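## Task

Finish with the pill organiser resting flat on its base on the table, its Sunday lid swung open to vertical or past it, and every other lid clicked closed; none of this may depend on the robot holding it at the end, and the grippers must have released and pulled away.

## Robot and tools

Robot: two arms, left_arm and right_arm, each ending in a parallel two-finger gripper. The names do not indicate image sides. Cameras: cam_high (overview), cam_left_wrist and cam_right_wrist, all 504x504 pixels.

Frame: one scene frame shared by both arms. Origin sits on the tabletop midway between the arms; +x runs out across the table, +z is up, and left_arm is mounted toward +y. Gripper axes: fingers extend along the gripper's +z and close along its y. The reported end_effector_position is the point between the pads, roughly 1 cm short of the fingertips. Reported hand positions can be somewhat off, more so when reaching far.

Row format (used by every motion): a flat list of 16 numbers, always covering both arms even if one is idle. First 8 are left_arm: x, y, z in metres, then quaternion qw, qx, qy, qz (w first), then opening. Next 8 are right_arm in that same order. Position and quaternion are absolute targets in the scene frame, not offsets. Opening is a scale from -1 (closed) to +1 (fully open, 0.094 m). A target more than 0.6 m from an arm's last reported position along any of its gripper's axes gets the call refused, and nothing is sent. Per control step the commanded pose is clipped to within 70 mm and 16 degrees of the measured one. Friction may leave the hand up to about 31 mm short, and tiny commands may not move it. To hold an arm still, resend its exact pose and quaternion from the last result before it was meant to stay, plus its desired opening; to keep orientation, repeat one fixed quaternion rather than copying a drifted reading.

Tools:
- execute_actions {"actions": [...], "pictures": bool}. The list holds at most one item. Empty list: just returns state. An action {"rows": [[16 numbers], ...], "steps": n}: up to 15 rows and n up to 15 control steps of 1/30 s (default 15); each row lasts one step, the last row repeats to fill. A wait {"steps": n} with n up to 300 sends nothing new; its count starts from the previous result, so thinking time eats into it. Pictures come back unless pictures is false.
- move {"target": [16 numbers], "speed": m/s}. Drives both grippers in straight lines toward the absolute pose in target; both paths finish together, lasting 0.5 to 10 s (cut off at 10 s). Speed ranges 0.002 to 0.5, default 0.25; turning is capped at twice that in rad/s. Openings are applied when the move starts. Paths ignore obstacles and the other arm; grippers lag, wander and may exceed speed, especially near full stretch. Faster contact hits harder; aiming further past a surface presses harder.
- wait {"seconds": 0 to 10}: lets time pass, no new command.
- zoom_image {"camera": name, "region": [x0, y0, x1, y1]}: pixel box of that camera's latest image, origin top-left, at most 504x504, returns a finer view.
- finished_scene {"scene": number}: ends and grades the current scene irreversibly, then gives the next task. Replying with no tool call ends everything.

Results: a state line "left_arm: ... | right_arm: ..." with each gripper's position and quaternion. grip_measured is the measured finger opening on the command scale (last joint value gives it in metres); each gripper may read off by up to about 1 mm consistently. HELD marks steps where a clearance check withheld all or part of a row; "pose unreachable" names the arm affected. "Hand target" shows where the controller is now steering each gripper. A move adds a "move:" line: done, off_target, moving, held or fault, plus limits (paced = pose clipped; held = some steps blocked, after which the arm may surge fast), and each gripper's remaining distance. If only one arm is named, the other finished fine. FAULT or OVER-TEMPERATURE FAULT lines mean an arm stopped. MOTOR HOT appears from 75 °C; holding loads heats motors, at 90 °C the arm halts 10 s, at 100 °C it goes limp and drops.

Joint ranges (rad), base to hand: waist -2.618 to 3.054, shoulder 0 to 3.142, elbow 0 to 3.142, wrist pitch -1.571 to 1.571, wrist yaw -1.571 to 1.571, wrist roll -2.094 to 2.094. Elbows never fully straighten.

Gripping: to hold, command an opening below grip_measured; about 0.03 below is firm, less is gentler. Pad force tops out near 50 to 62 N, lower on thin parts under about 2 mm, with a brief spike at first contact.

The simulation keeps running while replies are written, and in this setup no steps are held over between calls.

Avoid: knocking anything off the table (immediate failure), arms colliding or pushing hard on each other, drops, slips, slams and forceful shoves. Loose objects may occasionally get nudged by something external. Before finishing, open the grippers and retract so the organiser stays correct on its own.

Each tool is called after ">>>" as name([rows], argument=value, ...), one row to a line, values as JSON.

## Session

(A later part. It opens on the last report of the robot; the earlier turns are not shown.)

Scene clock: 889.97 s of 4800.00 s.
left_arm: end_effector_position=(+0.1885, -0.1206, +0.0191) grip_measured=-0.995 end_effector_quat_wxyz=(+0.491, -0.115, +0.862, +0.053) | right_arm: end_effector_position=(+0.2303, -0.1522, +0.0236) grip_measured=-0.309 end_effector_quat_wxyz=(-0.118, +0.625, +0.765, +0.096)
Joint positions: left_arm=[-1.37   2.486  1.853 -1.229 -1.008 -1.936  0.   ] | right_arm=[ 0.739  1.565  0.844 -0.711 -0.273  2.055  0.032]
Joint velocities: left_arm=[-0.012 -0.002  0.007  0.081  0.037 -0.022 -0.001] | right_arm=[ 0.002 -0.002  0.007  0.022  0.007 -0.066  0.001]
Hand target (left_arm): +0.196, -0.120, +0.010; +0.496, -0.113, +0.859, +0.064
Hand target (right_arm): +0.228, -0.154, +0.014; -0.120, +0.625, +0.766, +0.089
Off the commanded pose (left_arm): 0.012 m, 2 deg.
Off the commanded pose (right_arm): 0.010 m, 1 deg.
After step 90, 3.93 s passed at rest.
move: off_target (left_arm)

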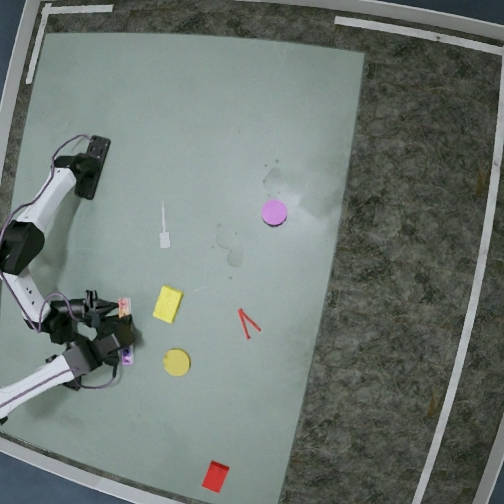

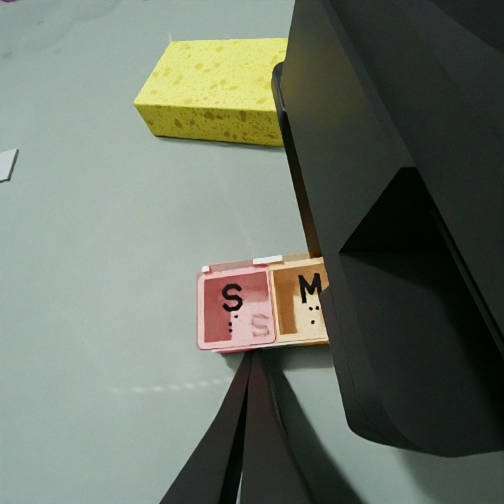

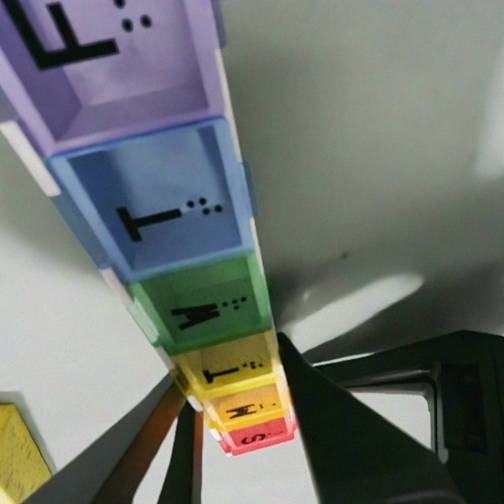

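>>> move(target=[0.192,-0.104,0.008,0.496,-0.113,0.858,0.065,-1, 0.228,-0.154,0.014,-0.120,0.625,0.766,0.089,-0.42], speed=0.015)

>>> zoom_image(camera="cam_left_wrist", region=[150,220,370,400])

Scene clock: 898.03 s of 4800.00 s.
left_arm: end_effector_position=(+0.1901, -0.1116, +0.0158) grip_measured=-0.995 end_effector_quat_wxyz=(+0.502, -0.108, +0.856, +0.058) | right_arm: end_effector_position=(+0.2330, -0.1501, +0.0241) grip_measured=-0.309 end_effector_quat_wxyz=(-0.117, +0.624, +0.766, +0.102)
Joint positions: left_arm=[-1.37   2.473  1.794 -1.203 -1.032 -1.939  0.   ] | right_arm=[ 0.739  1.565  0.844 -0.697 -0.272  2.055  0.032]
Joint velocities: left_arm=[ 0.007 -0.027  0.012  0.037 -0.022 -0.022 -0.001] | right_arm=[-0.022 -0.012  0.012  0.022 -0.022 -0.022  0.   ]
Hand target (left_arm): +0.192, -0.104, +0.008; +0.496, -0.114, +0.858, +0.066
Hand target (right_arm): +0.228, -0.154, +0.014; -0.120, +0.625, +0.766, +0.089
Off the commanded pose (left_arm): 0.011 m, 1 deg.
Off the commanded pose (right_arm): 0.012 m, 2 deg.
After step 90, 3.50 s passed at rest.
move: off_target (left_arm, right_arm)

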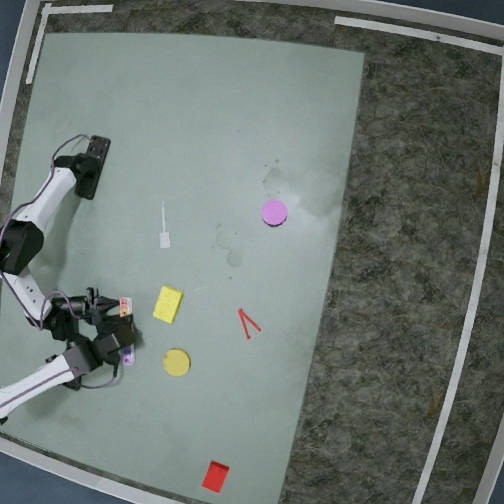

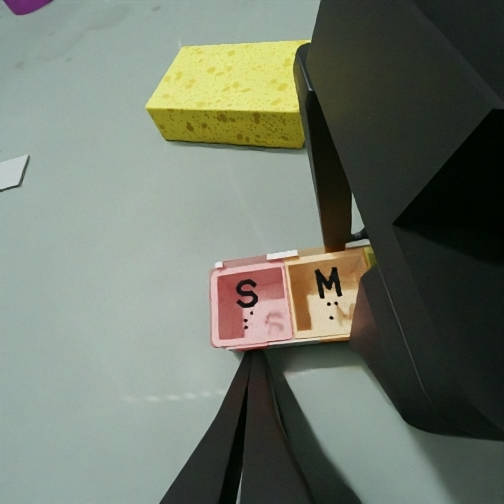

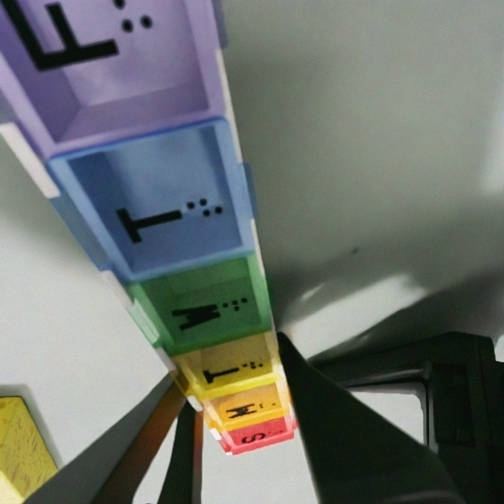

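Region (150, 220, 370, 400) of cam_left_wrist's 504x504 image, scaled by 2.291, with more detail than that image has; it fills the top 412 rows of this view, and the rest is white.

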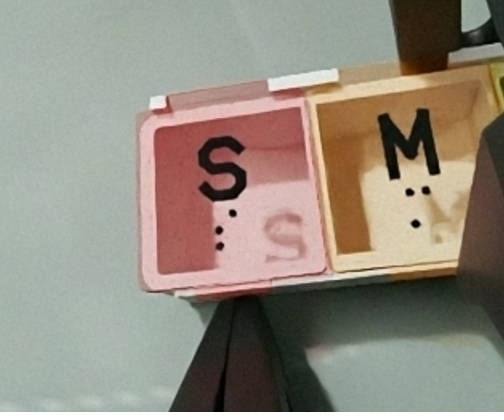

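>>> move(target=[0.200,-0.110,0.045,0.496,-0.113,0.858,0.065,-1, 0.233,-0.150,0.022,-0.117,0.624,0.766,0.102,-0.42], speed=0.012)

>>> zoom_image(camera="cam_left_wrist", region=[130,200,370,400])

Scene clock: 907.87 s of 4800.00 s.
left_arm: end_effector_position=(+0.1900, -0.1091, +0.0252) grip_measured=-0.995 end_effector_quat_wxyz=(+0.485, -0.108, +0.865, +0.068) | right_arm: end_effector_position=(+0.2341, -0.1494, +0.0243) grip_measured=-0.309 end_effector_quat_wxyz=(-0.116, +0.625, +0.765, +0.105)
Joint positions: left_arm=[-1.361  2.446  1.81  -1.241 -0.993 -1.916  0.   ] | right_arm=[ 0.739  1.565  0.844 -0.691 -0.272  2.057  0.032]
Joint velocities: left_arm=[-0.017 -0.012 -0.022 -0.081 -0.037  0.066  0.   ] | right_arm=[ 0.002 -0.002  0.007  0.022 -0.11  -0.022  0.001]
Hand target (left_arm): +0.200, -0.110, +0.045; +0.496, -0.113, +0.859, +0.065
Hand target (right_arm): +0.233, -0.150, +0.022; -0.117, +0.624, +0.766, +0.102
Off the commanded pose (left_arm): 0.022 m, 2 deg.
Off the commanded pose (right_arm): 0.003 m, 0 deg.
After step 90, 4.03 s passed at rest.
move: off_target (left_arm)

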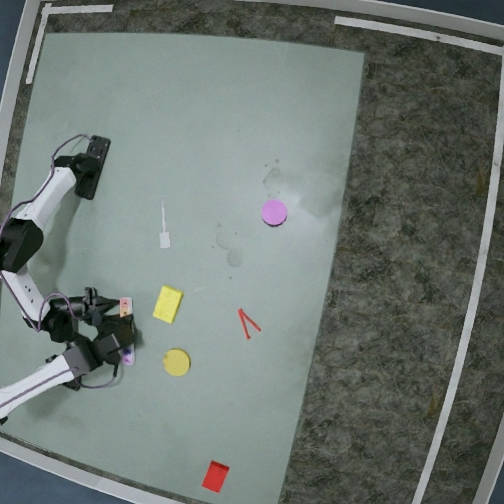

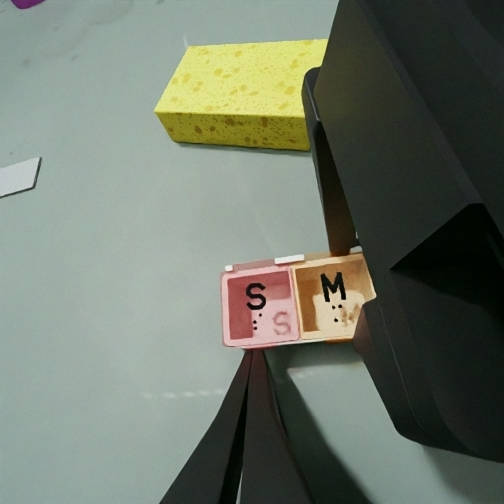

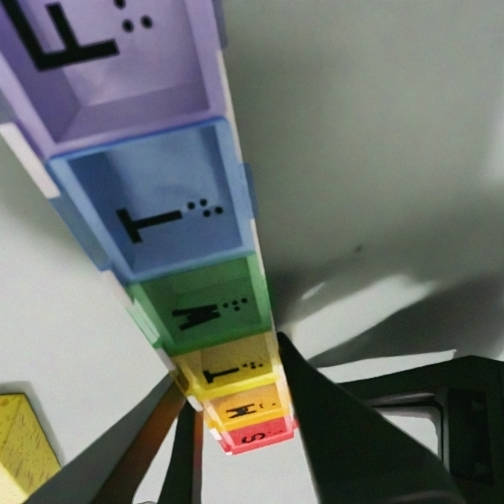

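Region (130, 200, 370, 400) of cam_left_wrist's 504x504 image, scaled by 2.100, with more detail than that image has.

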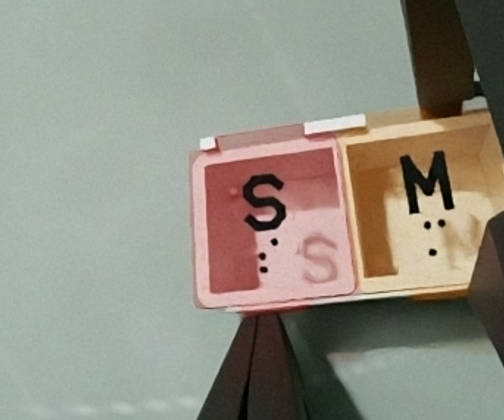

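>>> move(target=[0.210,-0.114,0.062,0.496,-0.113,0.858,0.065,-1, 0.233,-0.150,0.020,-0.117,0.624,0.766,0.102,-0.42], speed=0.01)

>>> zoom_image(camera="cam_left_wrist", region=[130,200,370,400])

Scene clock: 918.93 s of 4800.00 s.
left_arm: end_effector_position=(+0.2037, -0.1122, +0.0509) grip_measured=-0.995 end_effector_quat_wxyz=(+0.494, -0.106, +0.860, +0.068) | right_arm: end_effector_position=(+0.2374, -0.1483, +0.0245) grip_measured=-0.309 end_effector_quat_wxyz=(-0.111, +0.625, +0.764, +0.111)
Joint positions: left_arm=[-1.335  2.418  1.855 -1.283 -1.022 -1.875  0.   ] | right_arm=[ 0.739  1.565  0.844 -0.677 -0.265  2.061  0.032]
Joint velocities: left_arm=[ 0.007 -0.002 -0.002  0.007 -0.037  0.007 -0.   ] | right_arm=[ 0.017  0.012 -0.002  0.051 -0.051  0.051  0.   ]
Hand target (left_arm): +0.210, -0.114, +0.062; +0.496, -0.113, +0.859, +0.065
Hand target (right_arm): +0.233, -0.150, +0.020; -0.117, +0.624, +0.766, +0.102
Off the commanded pose (left_arm): 0.013 m, 1 deg.
Off the commanded pose (right_arm): 0.007 m, 1 deg.
MOTOR HOT: a motor of the left arm reached 75 °C. Now the hottest motor of the left arm, joint 2 (shoulder), reports 75 °C. The controller's stop level is 90 °C. To cool a motor, set the load down, stop pushing, or move to a pose that needs little force.
After step 90, 3.63 s passed at rest.
move: off_target (left_arm)

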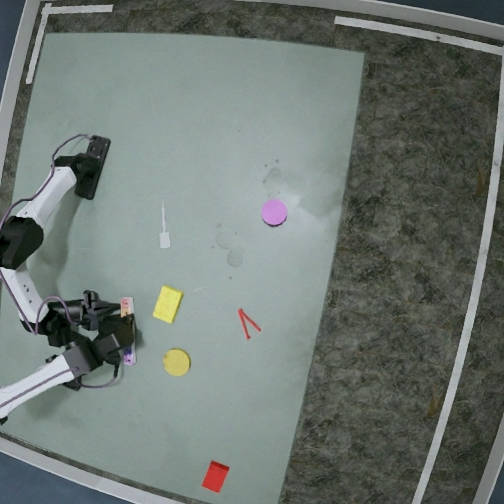

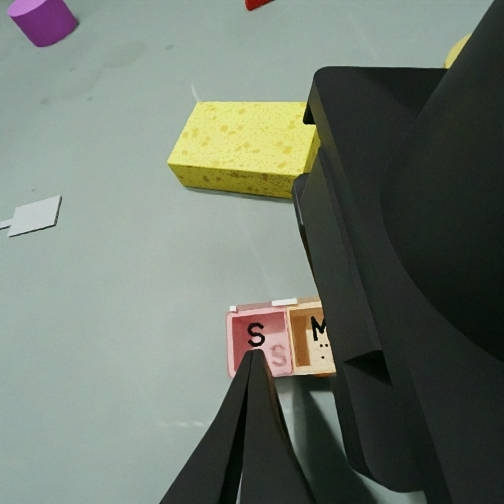

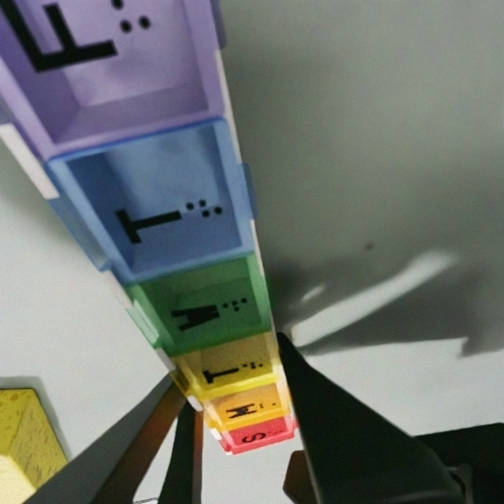

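Region (130, 200, 370, 400) of cam_left_wrist's 504x504 image, scaled by 2.100, with more detail than that image has.

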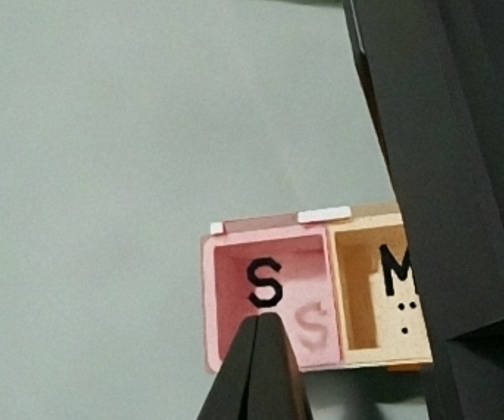

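>>> move(target=[0.150,-0.070,0.085,0.343,0.619,0.619,0.343,-0.6, 0.237,-0.148,0.024,-0.111,0.625,0.764,0.111,-0.42], speed=0.06)

Scene clock: 998.70 s of 4800.00 s.
left_arm: end_effector_position=(+0.1705, -0.0846, +0.0751) grip_measured=-0.602 end_effector_quat_wxyz=(+0.423, +0.421, +0.751, +0.283) | right_arm: end_effector_position=(+0.2374, -0.1483, +0.0245) grip_measured=-0.309 end_effector_quat_wxyz=(-0.111, +0.625, +0.764, +0.111)
Joint positions: left_arm=[-1.425  2.137  1.467 -1.034 -1.063 -0.62   0.019] | right_arm=[ 0.739  1.565  0.844 -0.677 -0.264  2.061  0.032]
Joint velocities: left_arm=[ 0.002 -0.002 -0.007  0.037  0.007 -0.066  0.001] | right_arm=[-0.017 -0.002 -0.007  0.051  0.007  0.007 -0.001]
Hand target (left_arm): +0.166, -0.082, +0.074; +0.422, +0.429, +0.748, +0.281
Hand target (right_arm): +0.237, -0.148, +0.024; -0.111, +0.625, +0.764, +0.111
Off the commanded pose (left_arm): 0.027 m, 30 deg.
Off the commanded pose (right_arm): 0.001 m, 0 deg.
MOTOR HOT: still on. Now the hottest motor of the left arm, joint 2 (shoulder), reports 80 °C; the controller's stop level is 90 °C.
After step 90, 66.50 s passed at rest.
move: off_target (left_arm; path cut at 10 s)

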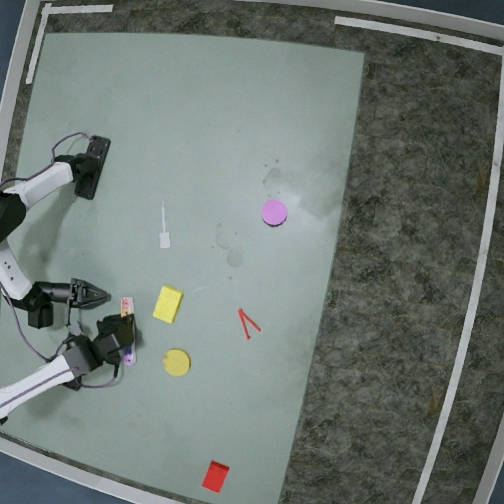

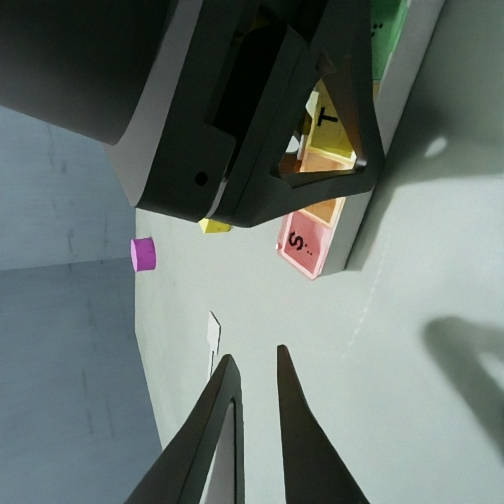

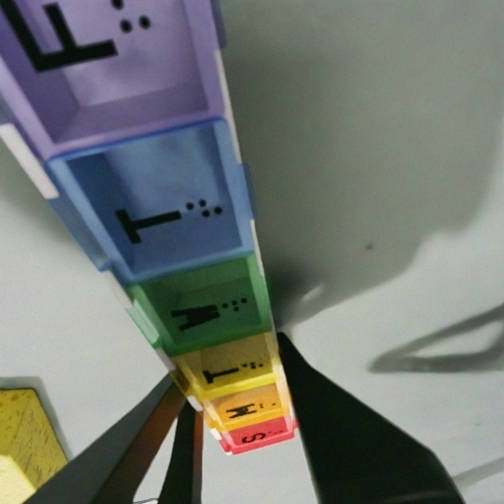

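>>> move(target=[0.13,0.12,0.20,0,0.7071,0.7071,0,-0.6, 0.237,-0.148,0.024,-0.111,0.625,0.764,0.111,-0.42], speed=0.15)

Scene clock: 1013.53 s of 4800.00 s.
left_arm: end_effector_position=(+0.1264, +0.1145, +0.1936) grip_measured=-0.602 end_effector_quat_wxyz=(+0.025, +0.709, +0.705, -0.007) | right_arm: end_effector_position=(+0.2374, -0.1483, +0.0245) grip_measured=-0.309 end_effector_quat_wxyz=(-0.111, +0.625, +0.764, +0.111)
Joint positions: left_arm=[-0.862  1.29   1.34  -1.568  0.003  0.574  0.019] | right_arm=[ 0.739  1.565  0.844 -0.677 -0.264  2.061  0.032]
Joint velocities: left_arm=[-0.012 -0.007  0.002 -0.051  0.066  0.007 -0.   ] | right_arm=[ 0.007  0.002  0.002 -0.095 -0.066 -0.081  0.001]
Hand target (left_arm): +0.124, +0.119, +0.198; +0.025, +0.708, +0.705, -0.012
Hand target (right_arm): +0.237, -0.148, +0.024; -0.111, +0.625, +0.764, +0.111
Off the commanded pose (left_arm): 0.009 m, 3 deg.
Off the commanded pose (right_arm): 0.001 m, 0 deg.
MOTOR HOT: still on. Now the hottest motor of the left arm, joint 2 (shoulder), reports 77 °C; the controller's stop level is 90 °C.
joint sent to its limit (left arm) — the command would take joint 4 (wrist pitch) past its lower limit, so that joint was sent only as far as its limit.
After step 90, 7.33 s passed at rest.
move: off_target (left_arm)

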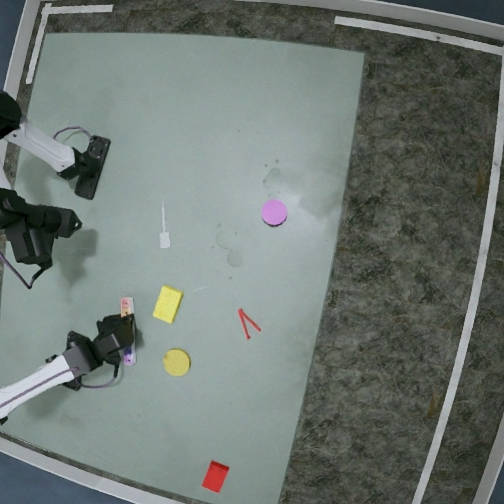

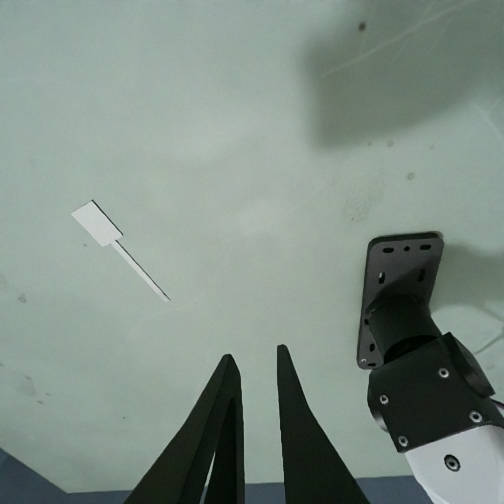

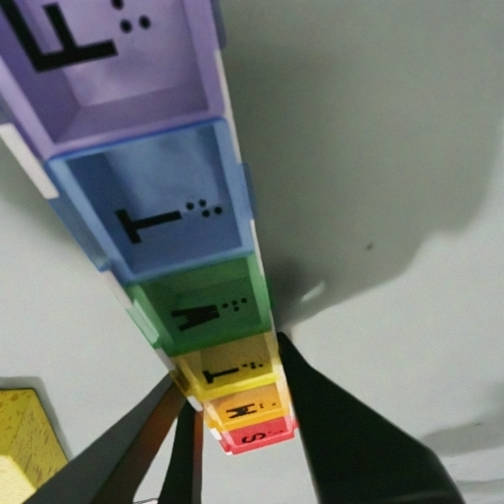

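>>> move(target=[0.126,0.115,0.194,0.025,0.709,0.705,-0.007,-0.6, 0.232,-0.150,0.085,-0.111,0.625,0.764,0.111,-0.42], speed=0.06)

>>> move(target=[0.126,0.115,0.194,0.025,0.709,0.705,-0.007,-0.6, 0.185,-0.035,0.085,-0.156,-0.003,0.987,0.015,-0.42], speed=0.06)

Scene clock: 1049.07 s of 4800.00 s.
left_arm: end_effector_position=(+0.1262, +0.1144, +0.1936) grip_measured=-0.602 end_effector_quat_wxyz=(+0.025, +0.710, +0.704, -0.008) | right_arm: end_effector_position=(+0.2295, -0.1545, +0.0756) grip_measured=-0.309 end_effector_quat_wxyz=(-0.113, +0.627, +0.764, +0.101)
Joint positions: left_arm=[-0.862  1.29   1.34  -1.568  0.004  0.577  0.019] | right_arm=[ 0.739  1.466  0.972 -0.923 -0.264  2.061  0.032]
Joint velocities: left_arm=[-0.002 -0.002 -0.012 -0.081 -0.007 -0.007  0.   ] | right_arm=[ 0.002 -0.007  0.002 -0.037 -0.007 -0.022  0.   ]
Hand target (left_arm): +0.126, +0.115, +0.194; +0.025, +0.709, +0.705, -0.007
Hand target (right_arm): +0.231, -0.151, +0.085; -0.111, +0.625, +0.764, +0.111
Off the commanded pose (left_arm): 0.001 m, 0 deg.
Off the commanded pose (right_arm): 0.011 m, 1 deg.
MOTOR HOT: cleared. Now the hottest motor of the left arm, joint 2 (shoulder), reports 61 °C.
After step 90, 31.00 s passed at rest.
move: off_target (right_arm)

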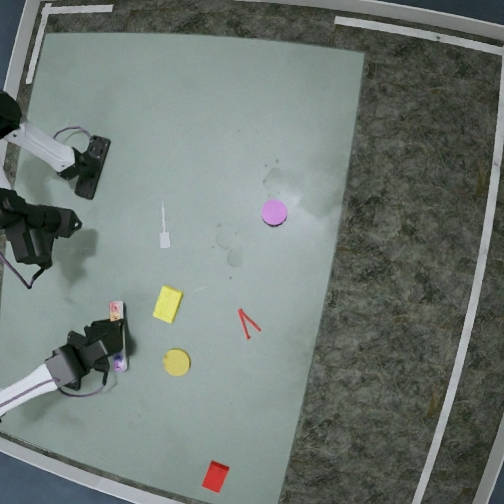

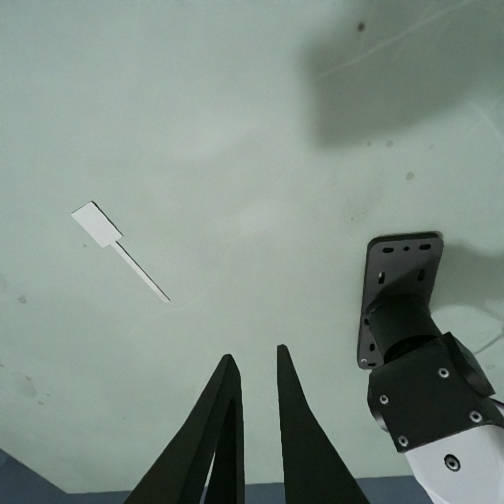

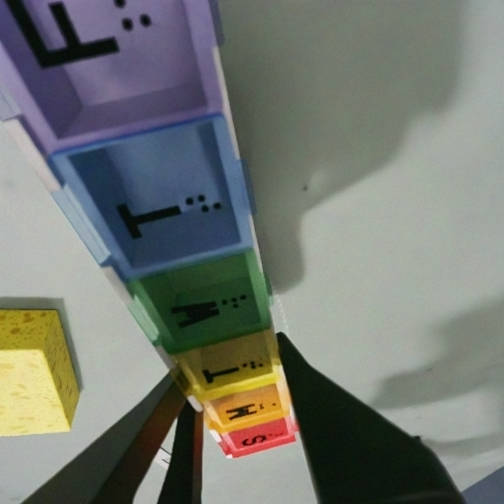

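Scene clock: 1059.30 s of 4800.00 s.
left_arm: end_effector_position=(+0.1262, +0.1144, +0.1936) grip_measured=-0.602 end_effector_quat_wxyz=(+0.025, +0.710, +0.704, -0.008) | right_arm: end_effector_position=(+0.1913, -0.0513, +0.0791) grip_measured=-0.308 end_effector_quat_wxyz=(-0.157, +0.095, +0.982, +0.033)
Joint positions: left_arm=[-0.862  1.29   1.34  -1.568  0.004  0.577  0.019] | right_arm=[ 1.04   1.931  1.512 -1.251 -0.308  1.144  0.033]
Joint velocities: left_arm=[ 0.002 -0.002  0.002 -0.066  0.037  0.081 -0.001] | right_arm=[-0.022 -0.012 -0.012 -0.125  0.037 -0.022 -0.001]
Hand target (left_arm): +0.126, +0.115, +0.194; +0.025, +0.709, +0.705, -0.007
Hand target (right_arm): +0.190, -0.049, +0.083; -0.157, +0.085, +0.984, +0.031
Off the commanded pose (left_arm): 0.001 m, 0 deg.
Off the commanded pose (right_arm): 0.018 m, 11 deg.
move: off_target (right_arm; path cut at 10 s)

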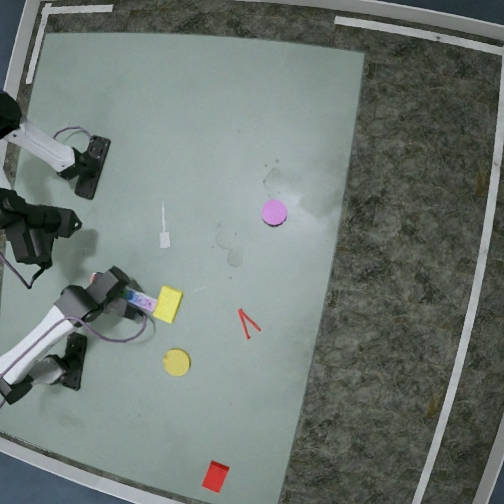

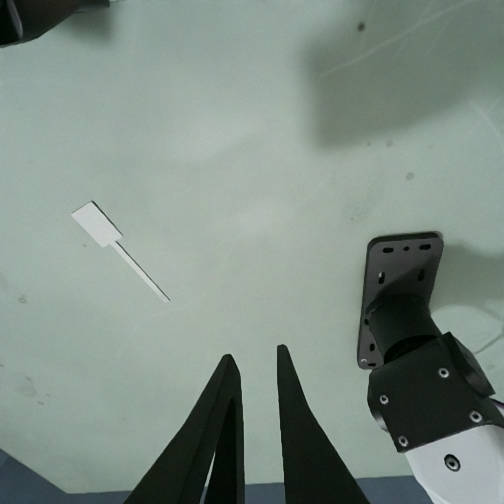

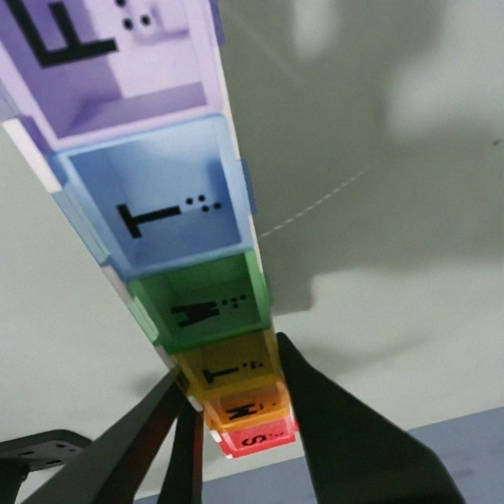

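>>> move(target=[0.126,0.115,0.194,0.025,0.709,0.705,-0.007,-0.6, 0.160,-0.020,0.080,-0.155,0.040,0.986,0.022,-0.42], speed=0.06)

Scene clock: 1069.63 s of 4800.00 s.
left_arm: end_effector_position=(+0.1262, +0.1144, +0.1936) grip_measured=-0.602 end_effector_quat_wxyz=(+0.025, +0.710, +0.704, -0.008) | right_arm: end_effector_position=(+0.1603, -0.0216, +0.0767) grip_measured=-0.308 end_effector_quat_wxyz=(-0.158, +0.038, +0.986, +0.026)
Joint positions: left_arm=[-0.862  1.29   1.34  -1.568  0.004  0.577  0.019] | right_arm=[ 1.161  1.985  1.579 -1.256 -0.308  1.151  0.033]
Joint velocities: left_arm=[-0.002 -0.002 -0.017  0.051 -0.066 -0.022 -0.001] | right_arm=[-0.012 -0.007  0.002 -0.022 -0.066 -0.066  0.001]
Hand target (left_arm): +0.126, +0.115, +0.194; +0.025, +0.709, +0.705, -0.007
Hand target (right_arm): +0.159, -0.019, +0.080; -0.157, +0.040, +0.987, +0.024
Off the commanded pose (left_arm): 0.001 m, 0 deg.
Off the commanded pose (right_arm): 0.004 m, 1 deg.
After step 90, 6.10 s passed at rest.
move: done

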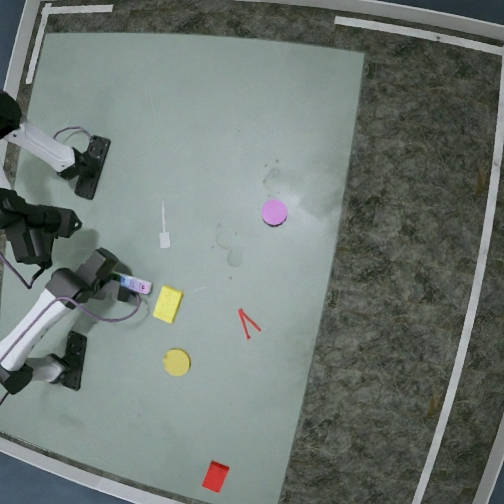

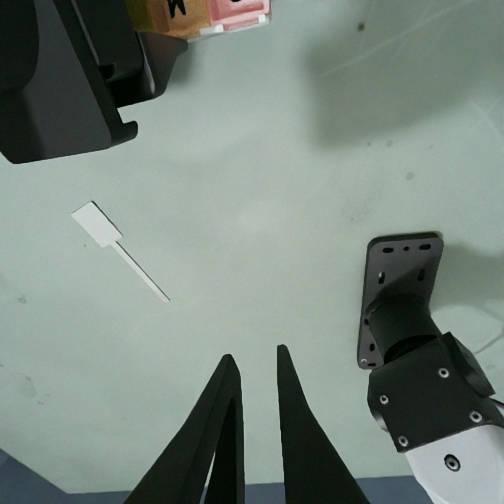

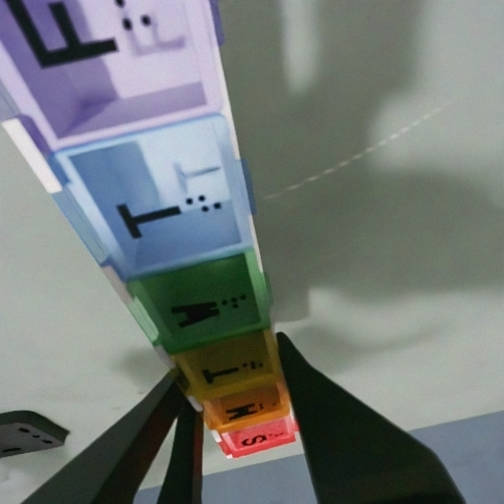

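>>> move(target=[0.126,0.115,0.194,0.025,0.709,0.705,-0.007,-0.6, 0.160,-0.020,0.018,-0.155,0.040,0.986,0.022,-0.42], speed=0.03)

Scene clock: 1077.00 s of 4800.00 s.
left_arm: end_effector_position=(+0.1262, +0.1144, +0.1936) grip_measured=-0.602 end_effector_quat_wxyz=(+0.025, +0.710, +0.704, -0.008) | right_arm: end_effector_position=(+0.1639, -0.0185, +0.0259) grip_measured=-0.308 end_effector_quat_wxyz=(-0.152, +0.039, +0.987, +0.025)
Joint positions: left_arm=[-0.862  1.29   1.34  -1.568  0.004  0.577  0.019] | right_arm=[ 1.161  2.047  1.464 -1.075 -0.297  1.154  0.033]
Joint velocities: left_arm=[-0.012  0.007 -0.012 -0.037 -0.007 -0.007 -0.001] | right_arm=[-0.002 -0.027 -0.002  0.007  0.081  0.007  0.   ]
Hand target (left_arm): +0.126, +0.115, +0.194; +0.025, +0.709, +0.705, -0.007
Hand target (right_arm): +0.161, -0.019, +0.018; -0.155, +0.040, +0.987, +0.022
Off the commanded pose (left_arm): 0.001 m, 0 deg.
Off the commanded pose (right_arm): 0.009 m, 1 deg.
After step 90, 2.07 s passed at rest.
move: done

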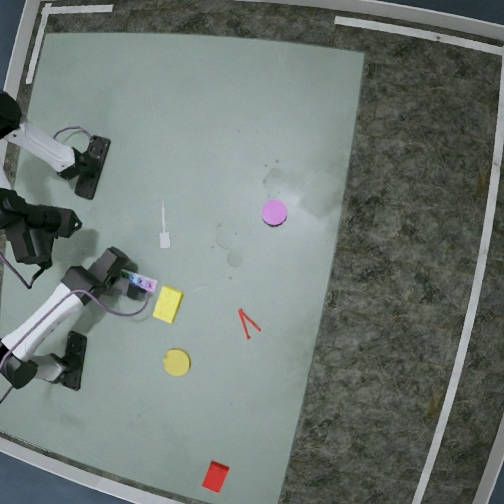

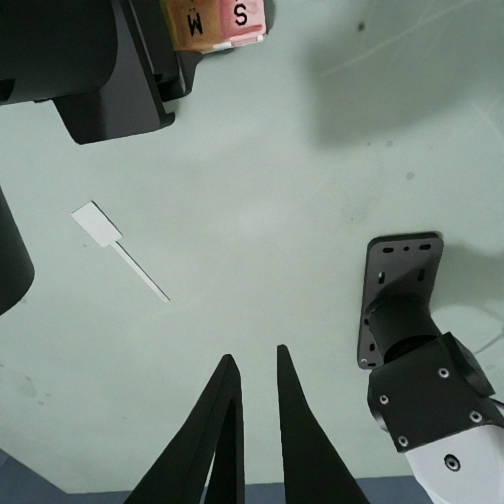

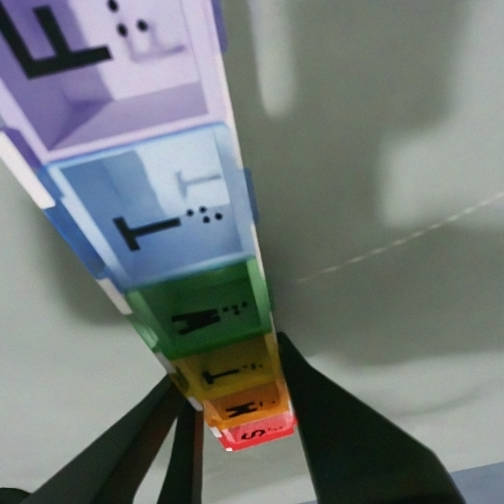

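>>> move(target=[0.126,0.115,0.194,0.025,0.709,0.705,-0.007,-0.6, 0.164,-0.019,0.026,-0.152,0.039,0.987,0.025,0.15], speed=0.03)

>>> move(target=[0.126,0.115,0.194,0.025,0.709,0.705,-0.007,-0.6, 0.155,-0.10,0.13,-0.152,0.30,0.94,0.025,0.15], speed=0.08)

Scene clock: 1084.67 s of 4800.00 s.
left_arm: end_effector_position=(+0.1262, +0.1144, +0.1936) grip_measured=-0.602 end_effector_quat_wxyz=(+0.025, +0.710, +0.704, -0.008) | right_arm: end_effector_position=(+0.1643, -0.0181, +0.0258) grip_measured=+0.149 end_effector_quat_wxyz=(-0.151, +0.039, +0.987, +0.026)
Joint positions: left_arm=[-0.862  1.29   1.34  -1.568  0.004  0.577  0.019] | right_arm=[ 1.161  2.047  1.464 -1.073 -0.296  1.154  0.054]
Joint velocities: left_arm=[ 0.002  0.002  0.002 -0.051  0.007 -0.022  0.   ] | right_arm=[-0.017  0.002  0.002 -0.022 -0.051  0.007  0.   ]
Hand target (left_arm): +0.126, +0.115, +0.194; +0.025, +0.709, +0.705, -0.007
Hand target (right_arm): +0.164, -0.019, +0.026; -0.152, +0.039, +0.987, +0.025
Off the commanded pose (left_arm): 0.001 m, 0 deg.
Off the commanded pose (right_arm): 0.001 m, 0 deg.
After step 90, 3.97 s passed at rest.
move: done

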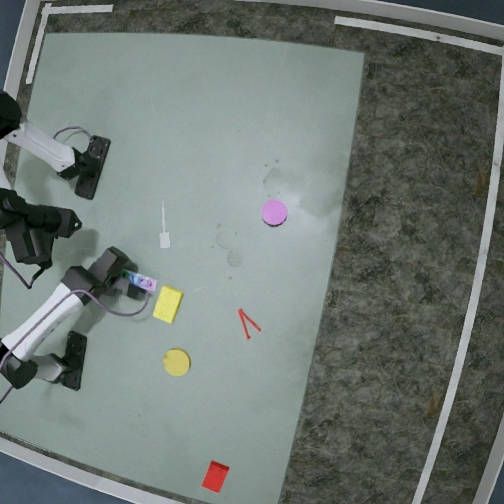

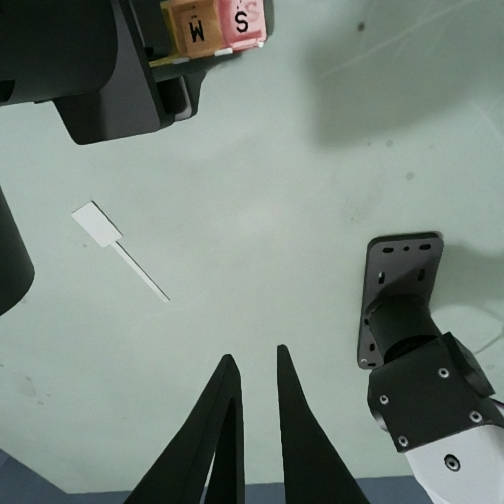

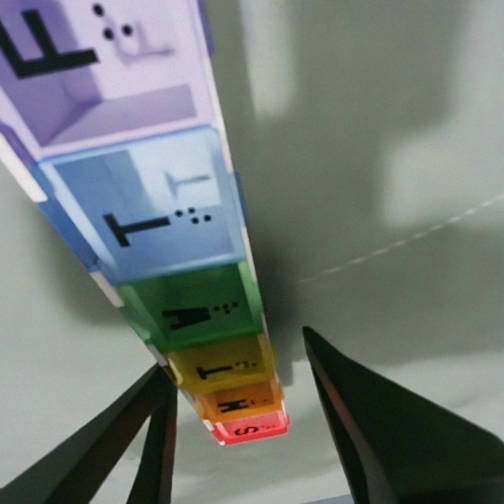

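Scene clock: 1088.33 s of 4800.00 s.
left_arm: end_effector_position=(+0.1262, +0.1144, +0.1936) grip_measured=-0.602 end_effector_quat_wxyz=(+0.025, +0.710, +0.704, -0.008) | right_arm: end_effector_position=(+0.1567, -0.0952, +0.1289) grip_measured=+0.149 end_effector_quat_wxyz=(-0.145, +0.290, +0.946, +0.031)
Joint positions: left_arm=[-0.862  1.29   1.34  -1.568  0.004  0.577  0.019] | right_arm=[ 1.059  1.634  1.355 -1.316 -0.296  1.578  0.054]
Joint velocities: left_arm=[-0.002  0.002 -0.017 -0.007 -0.007 -0.022  0.001] | right_arm=[-0.012  0.017 -0.007  0.022  0.022  0.066 -0.001]
Hand target (left_arm): +0.126, +0.115, +0.194; +0.025, +0.709, +0.705, -0.007
Hand target (right_arm): +0.154, -0.102, +0.130; -0.151, +0.301, +0.941, +0.024
Off the commanded pose (left_arm): 0.001 m, 0 deg.
Off the commanded pose (right_arm): 0.005 m, 2 deg.
move: done

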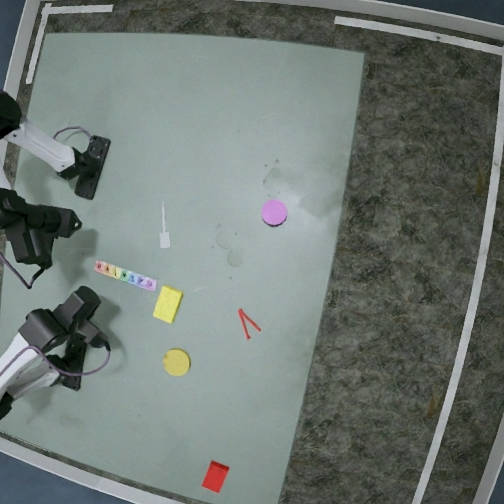

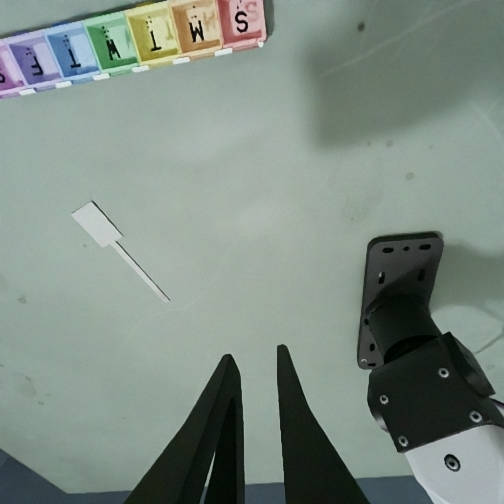

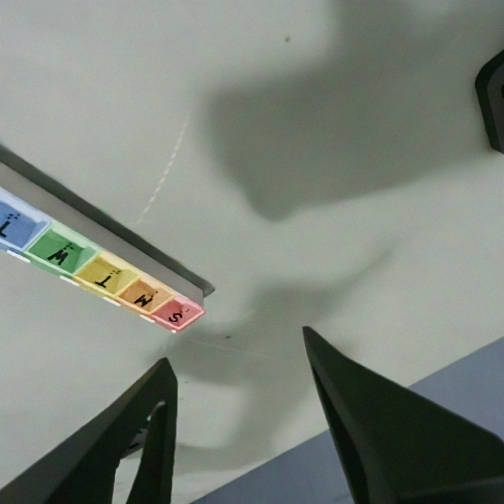

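>>> move(target=[0.170,-0.019,0.085,-0.130,0.086,0.987,0.011,0.3, 0.150,-0.17,0.13,-0.152,0.30,0.94,0.025,0.15], speed=0.1)

Scene clock: 1122.33 s of 4800.00 s.
left_arm: end_effector_position=(+0.1506, +0.0492, +0.1383) grip_measured=+0.298 end_effector_quat_wxyz=(-0.064, +0.390, +0.919, +0.007) | right_arm: end_effector_position=(+0.1529, -0.1632, +0.1294) grip_measured=+0.149 end_effector_quat_wxyz=(-0.149, +0.300, +0.942, +0.030)
Joint positions: left_arm=[-0.878  1.668  1.452 -1.468  0.062 -0.213  0.061] | right_arm=[ 0.904  1.434  1.163 -1.372 -0.296  1.437  0.054]
Joint velocities: left_arm=[-0.012  0.007  0.012 -0.037 -0.007 -0.095  0.   ] | right_arm=[ 0.002 -0.012  0.007  0.007 -0.066  0.051 -0.001]
Hand target (left_arm): +0.150, +0.050, +0.138; -0.065, +0.391, +0.918, +0.008
Hand target (right_arm): +0.150, -0.171, +0.129; -0.149, +0.301, +0.942, +0.023
Off the commanded pose (left_arm): 0.089 m, 37 deg; position and orientation clipped at the last step of the last action.
Off the commanded pose (right_arm): 0.007 m, 1 deg.
After step 90, 23.57 s passed at rest.
move: held (left_arm); limits=paced,held; held on 99 of 223 steps (left_arm), including the last (left_arm)
pose unreachable (left arm): on one or more control steps of this call this arm could not follow its commanded pose, so it was not sent that pose on those steps. On the call's last step it was still not sent that pose. It may still have moved: this result reports where it is.
cause: the commanded pose would bring a part of the arm too close to another arm (this arm's wrist (the part past joint 4) and the other arm's wrist (the part past joint 4)).

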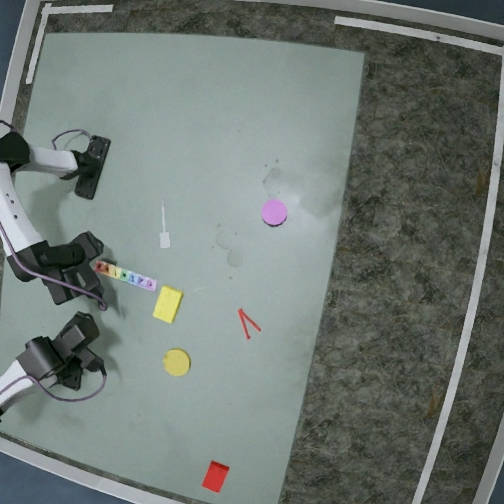

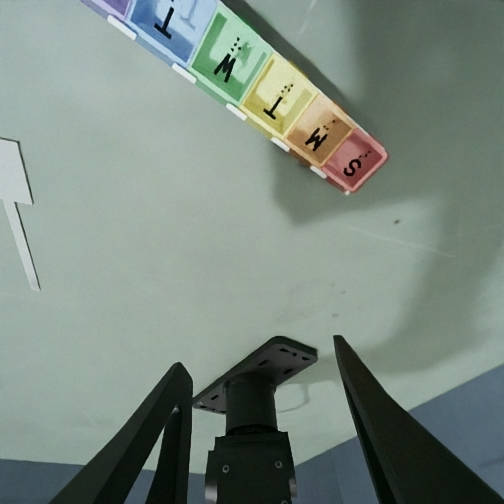

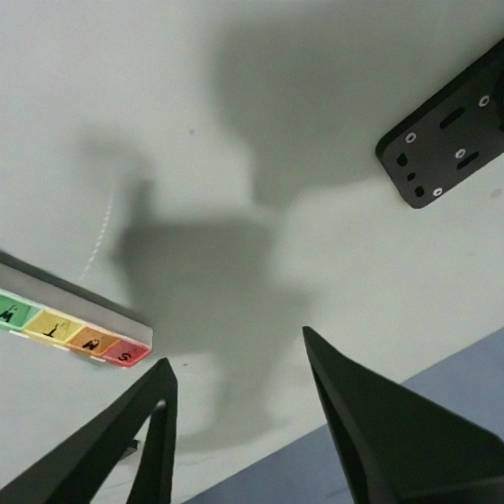

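>>> move(target=[0.150,0.050,0.138,-0.065,0.391,0.918,0.008,0.3, 0.16,-0.22,0.12,0,-0.350,0.937,0,-0.5], speed=0.15)

>>> move(target=[0.178,-0.015,0.075,-0.130,0.086,0.987,0.011,0.3, 0.12,-0.20,0.09,-0.483,0.872,-0.076,0.042,-0.5], speed=0.12)

Scene clock: 1147.87 s of 4800.00 s.
left_arm: end_effector_position=(+0.1506, +0.0492, +0.1383) grip_measured=+0.298 end_effector_quat_wxyz=(-0.064, +0.390, +0.919, +0.007) | right_arm: end_effector_position=(+0.1592, -0.2198, +0.1223) grip_measured=-0.499 end_effector_quat_wxyz=(-0.008, -0.340, +0.940, +0.001)
Joint positions: left_arm=[-0.878  1.668  1.452 -1.468  0.062 -0.213  0.061] | right_arm=[ 0.935  1.233  1.015 -1.366 -0.011  0.168  0.024]
Joint velocities: left_arm=[-0.002 -0.002  0.002  0.022 -0.022 -0.037  0.   ] | right_arm=[-0.002 -0.002 -0.012 -0.095  0.007 -0.037 -0.   ]
Hand target (left_arm): +0.150, +0.050, +0.138; -0.065, +0.391, +0.918, +0.008
Hand target (right_arm): +0.160, -0.220, +0.121; +0.001, -0.349, +0.937, +0.002
Off the commanded pose (left_arm): 0.001 m, 0 deg.
Off the commanded pose (right_arm): 0.002 m, 2 deg.
After step 90, 17.53 s passed at rest.
move: done

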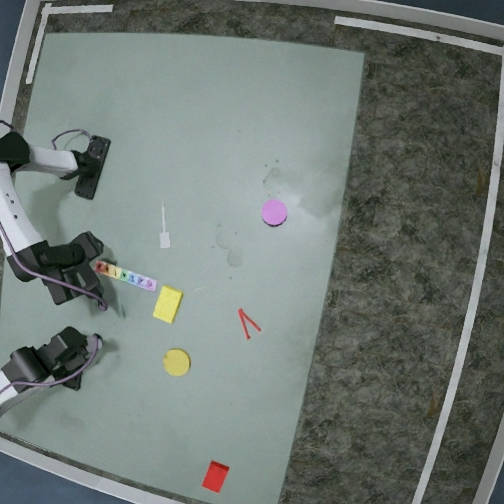

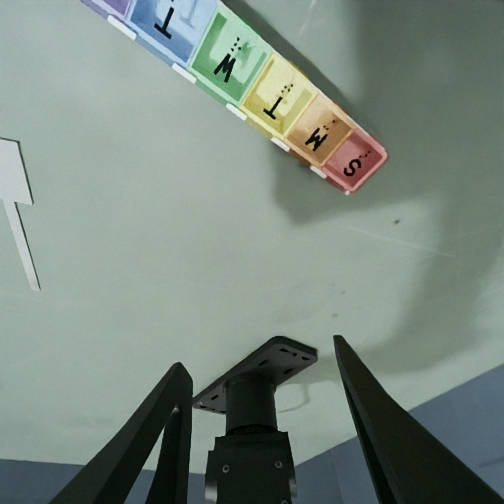

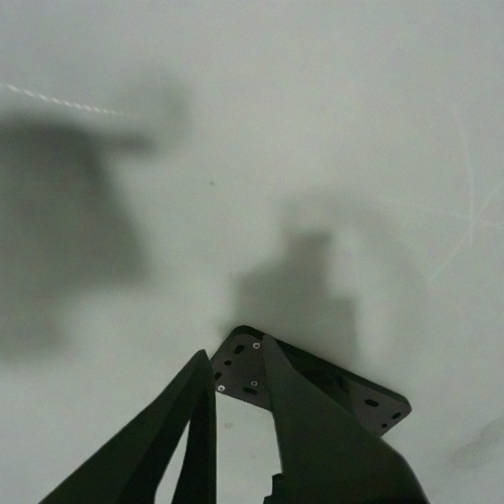

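Scene clock: 1158.07 s of 4800.00 s.
left_arm: end_effector_position=(+0.1714, -0.0098, +0.0834) grip_measured=+0.298 end_effector_quat_wxyz=(-0.127, +0.099, +0.987, +0.014) | right_arm: end_effector_position=(+0.1180, -0.2022, +0.0990) grip_measured=-0.499 end_effector_quat_wxyz=(-0.467, +0.873, -0.125, +0.068)
Joint positions: left_arm=[-0.858  1.978  1.605 -1.38   0.18  -0.782  0.061] | right_arm=[ 0.582  0.096  0.29  -0.946 -0.621 -2.072  0.024]
Joint velocities: left_arm=[-0.002  0.017 -0.002 -0.081  0.007 -0.051 -0.001] | right_arm=[-0.002  0.002  0.002 -0.037  0.081  0.037 -0.   ]
Hand target (left_arm): +0.178, -0.015, +0.077; -0.130, +0.087, +0.988, +0.010
Hand target (right_arm): +0.118, -0.202, +0.094; -0.463, +0.875, -0.119, +0.072
Off the commanded pose (left_arm): 0.012 m, 2 deg.
Off the commanded pose (right_arm): 0.009 m, 7 deg.
joint sent to its limit (right arm) — the command would take joint 6 (wrist roll) past its lower limit, so that joint was sent only as far as its limit.
move: off_target (left_arm, right_arm; path cut at 10 s)

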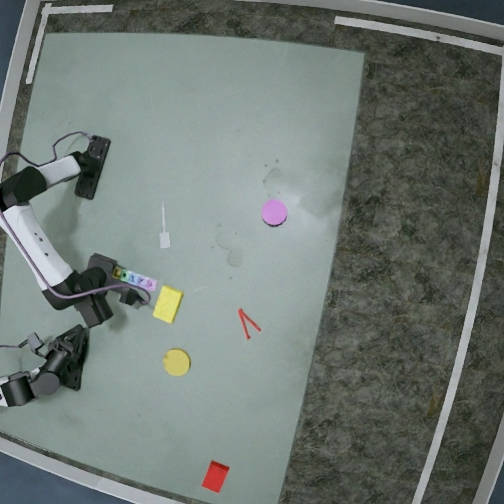

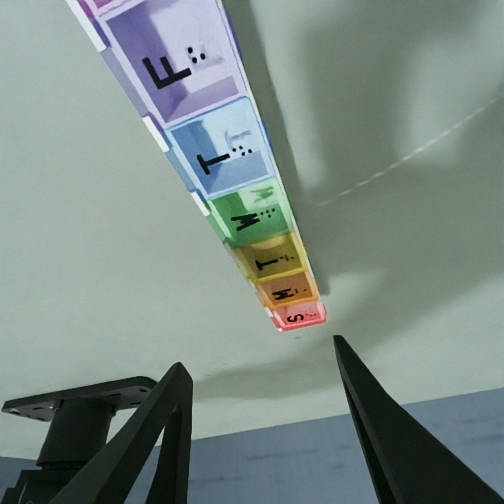

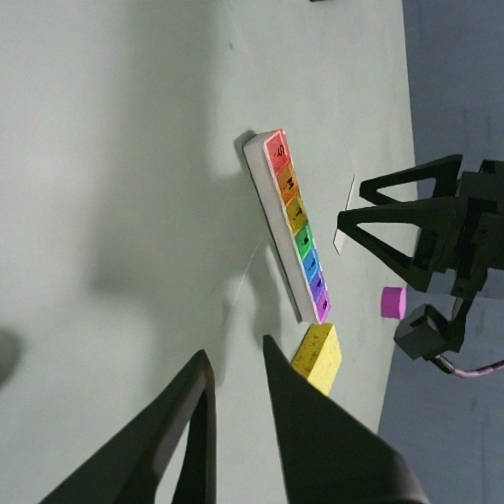

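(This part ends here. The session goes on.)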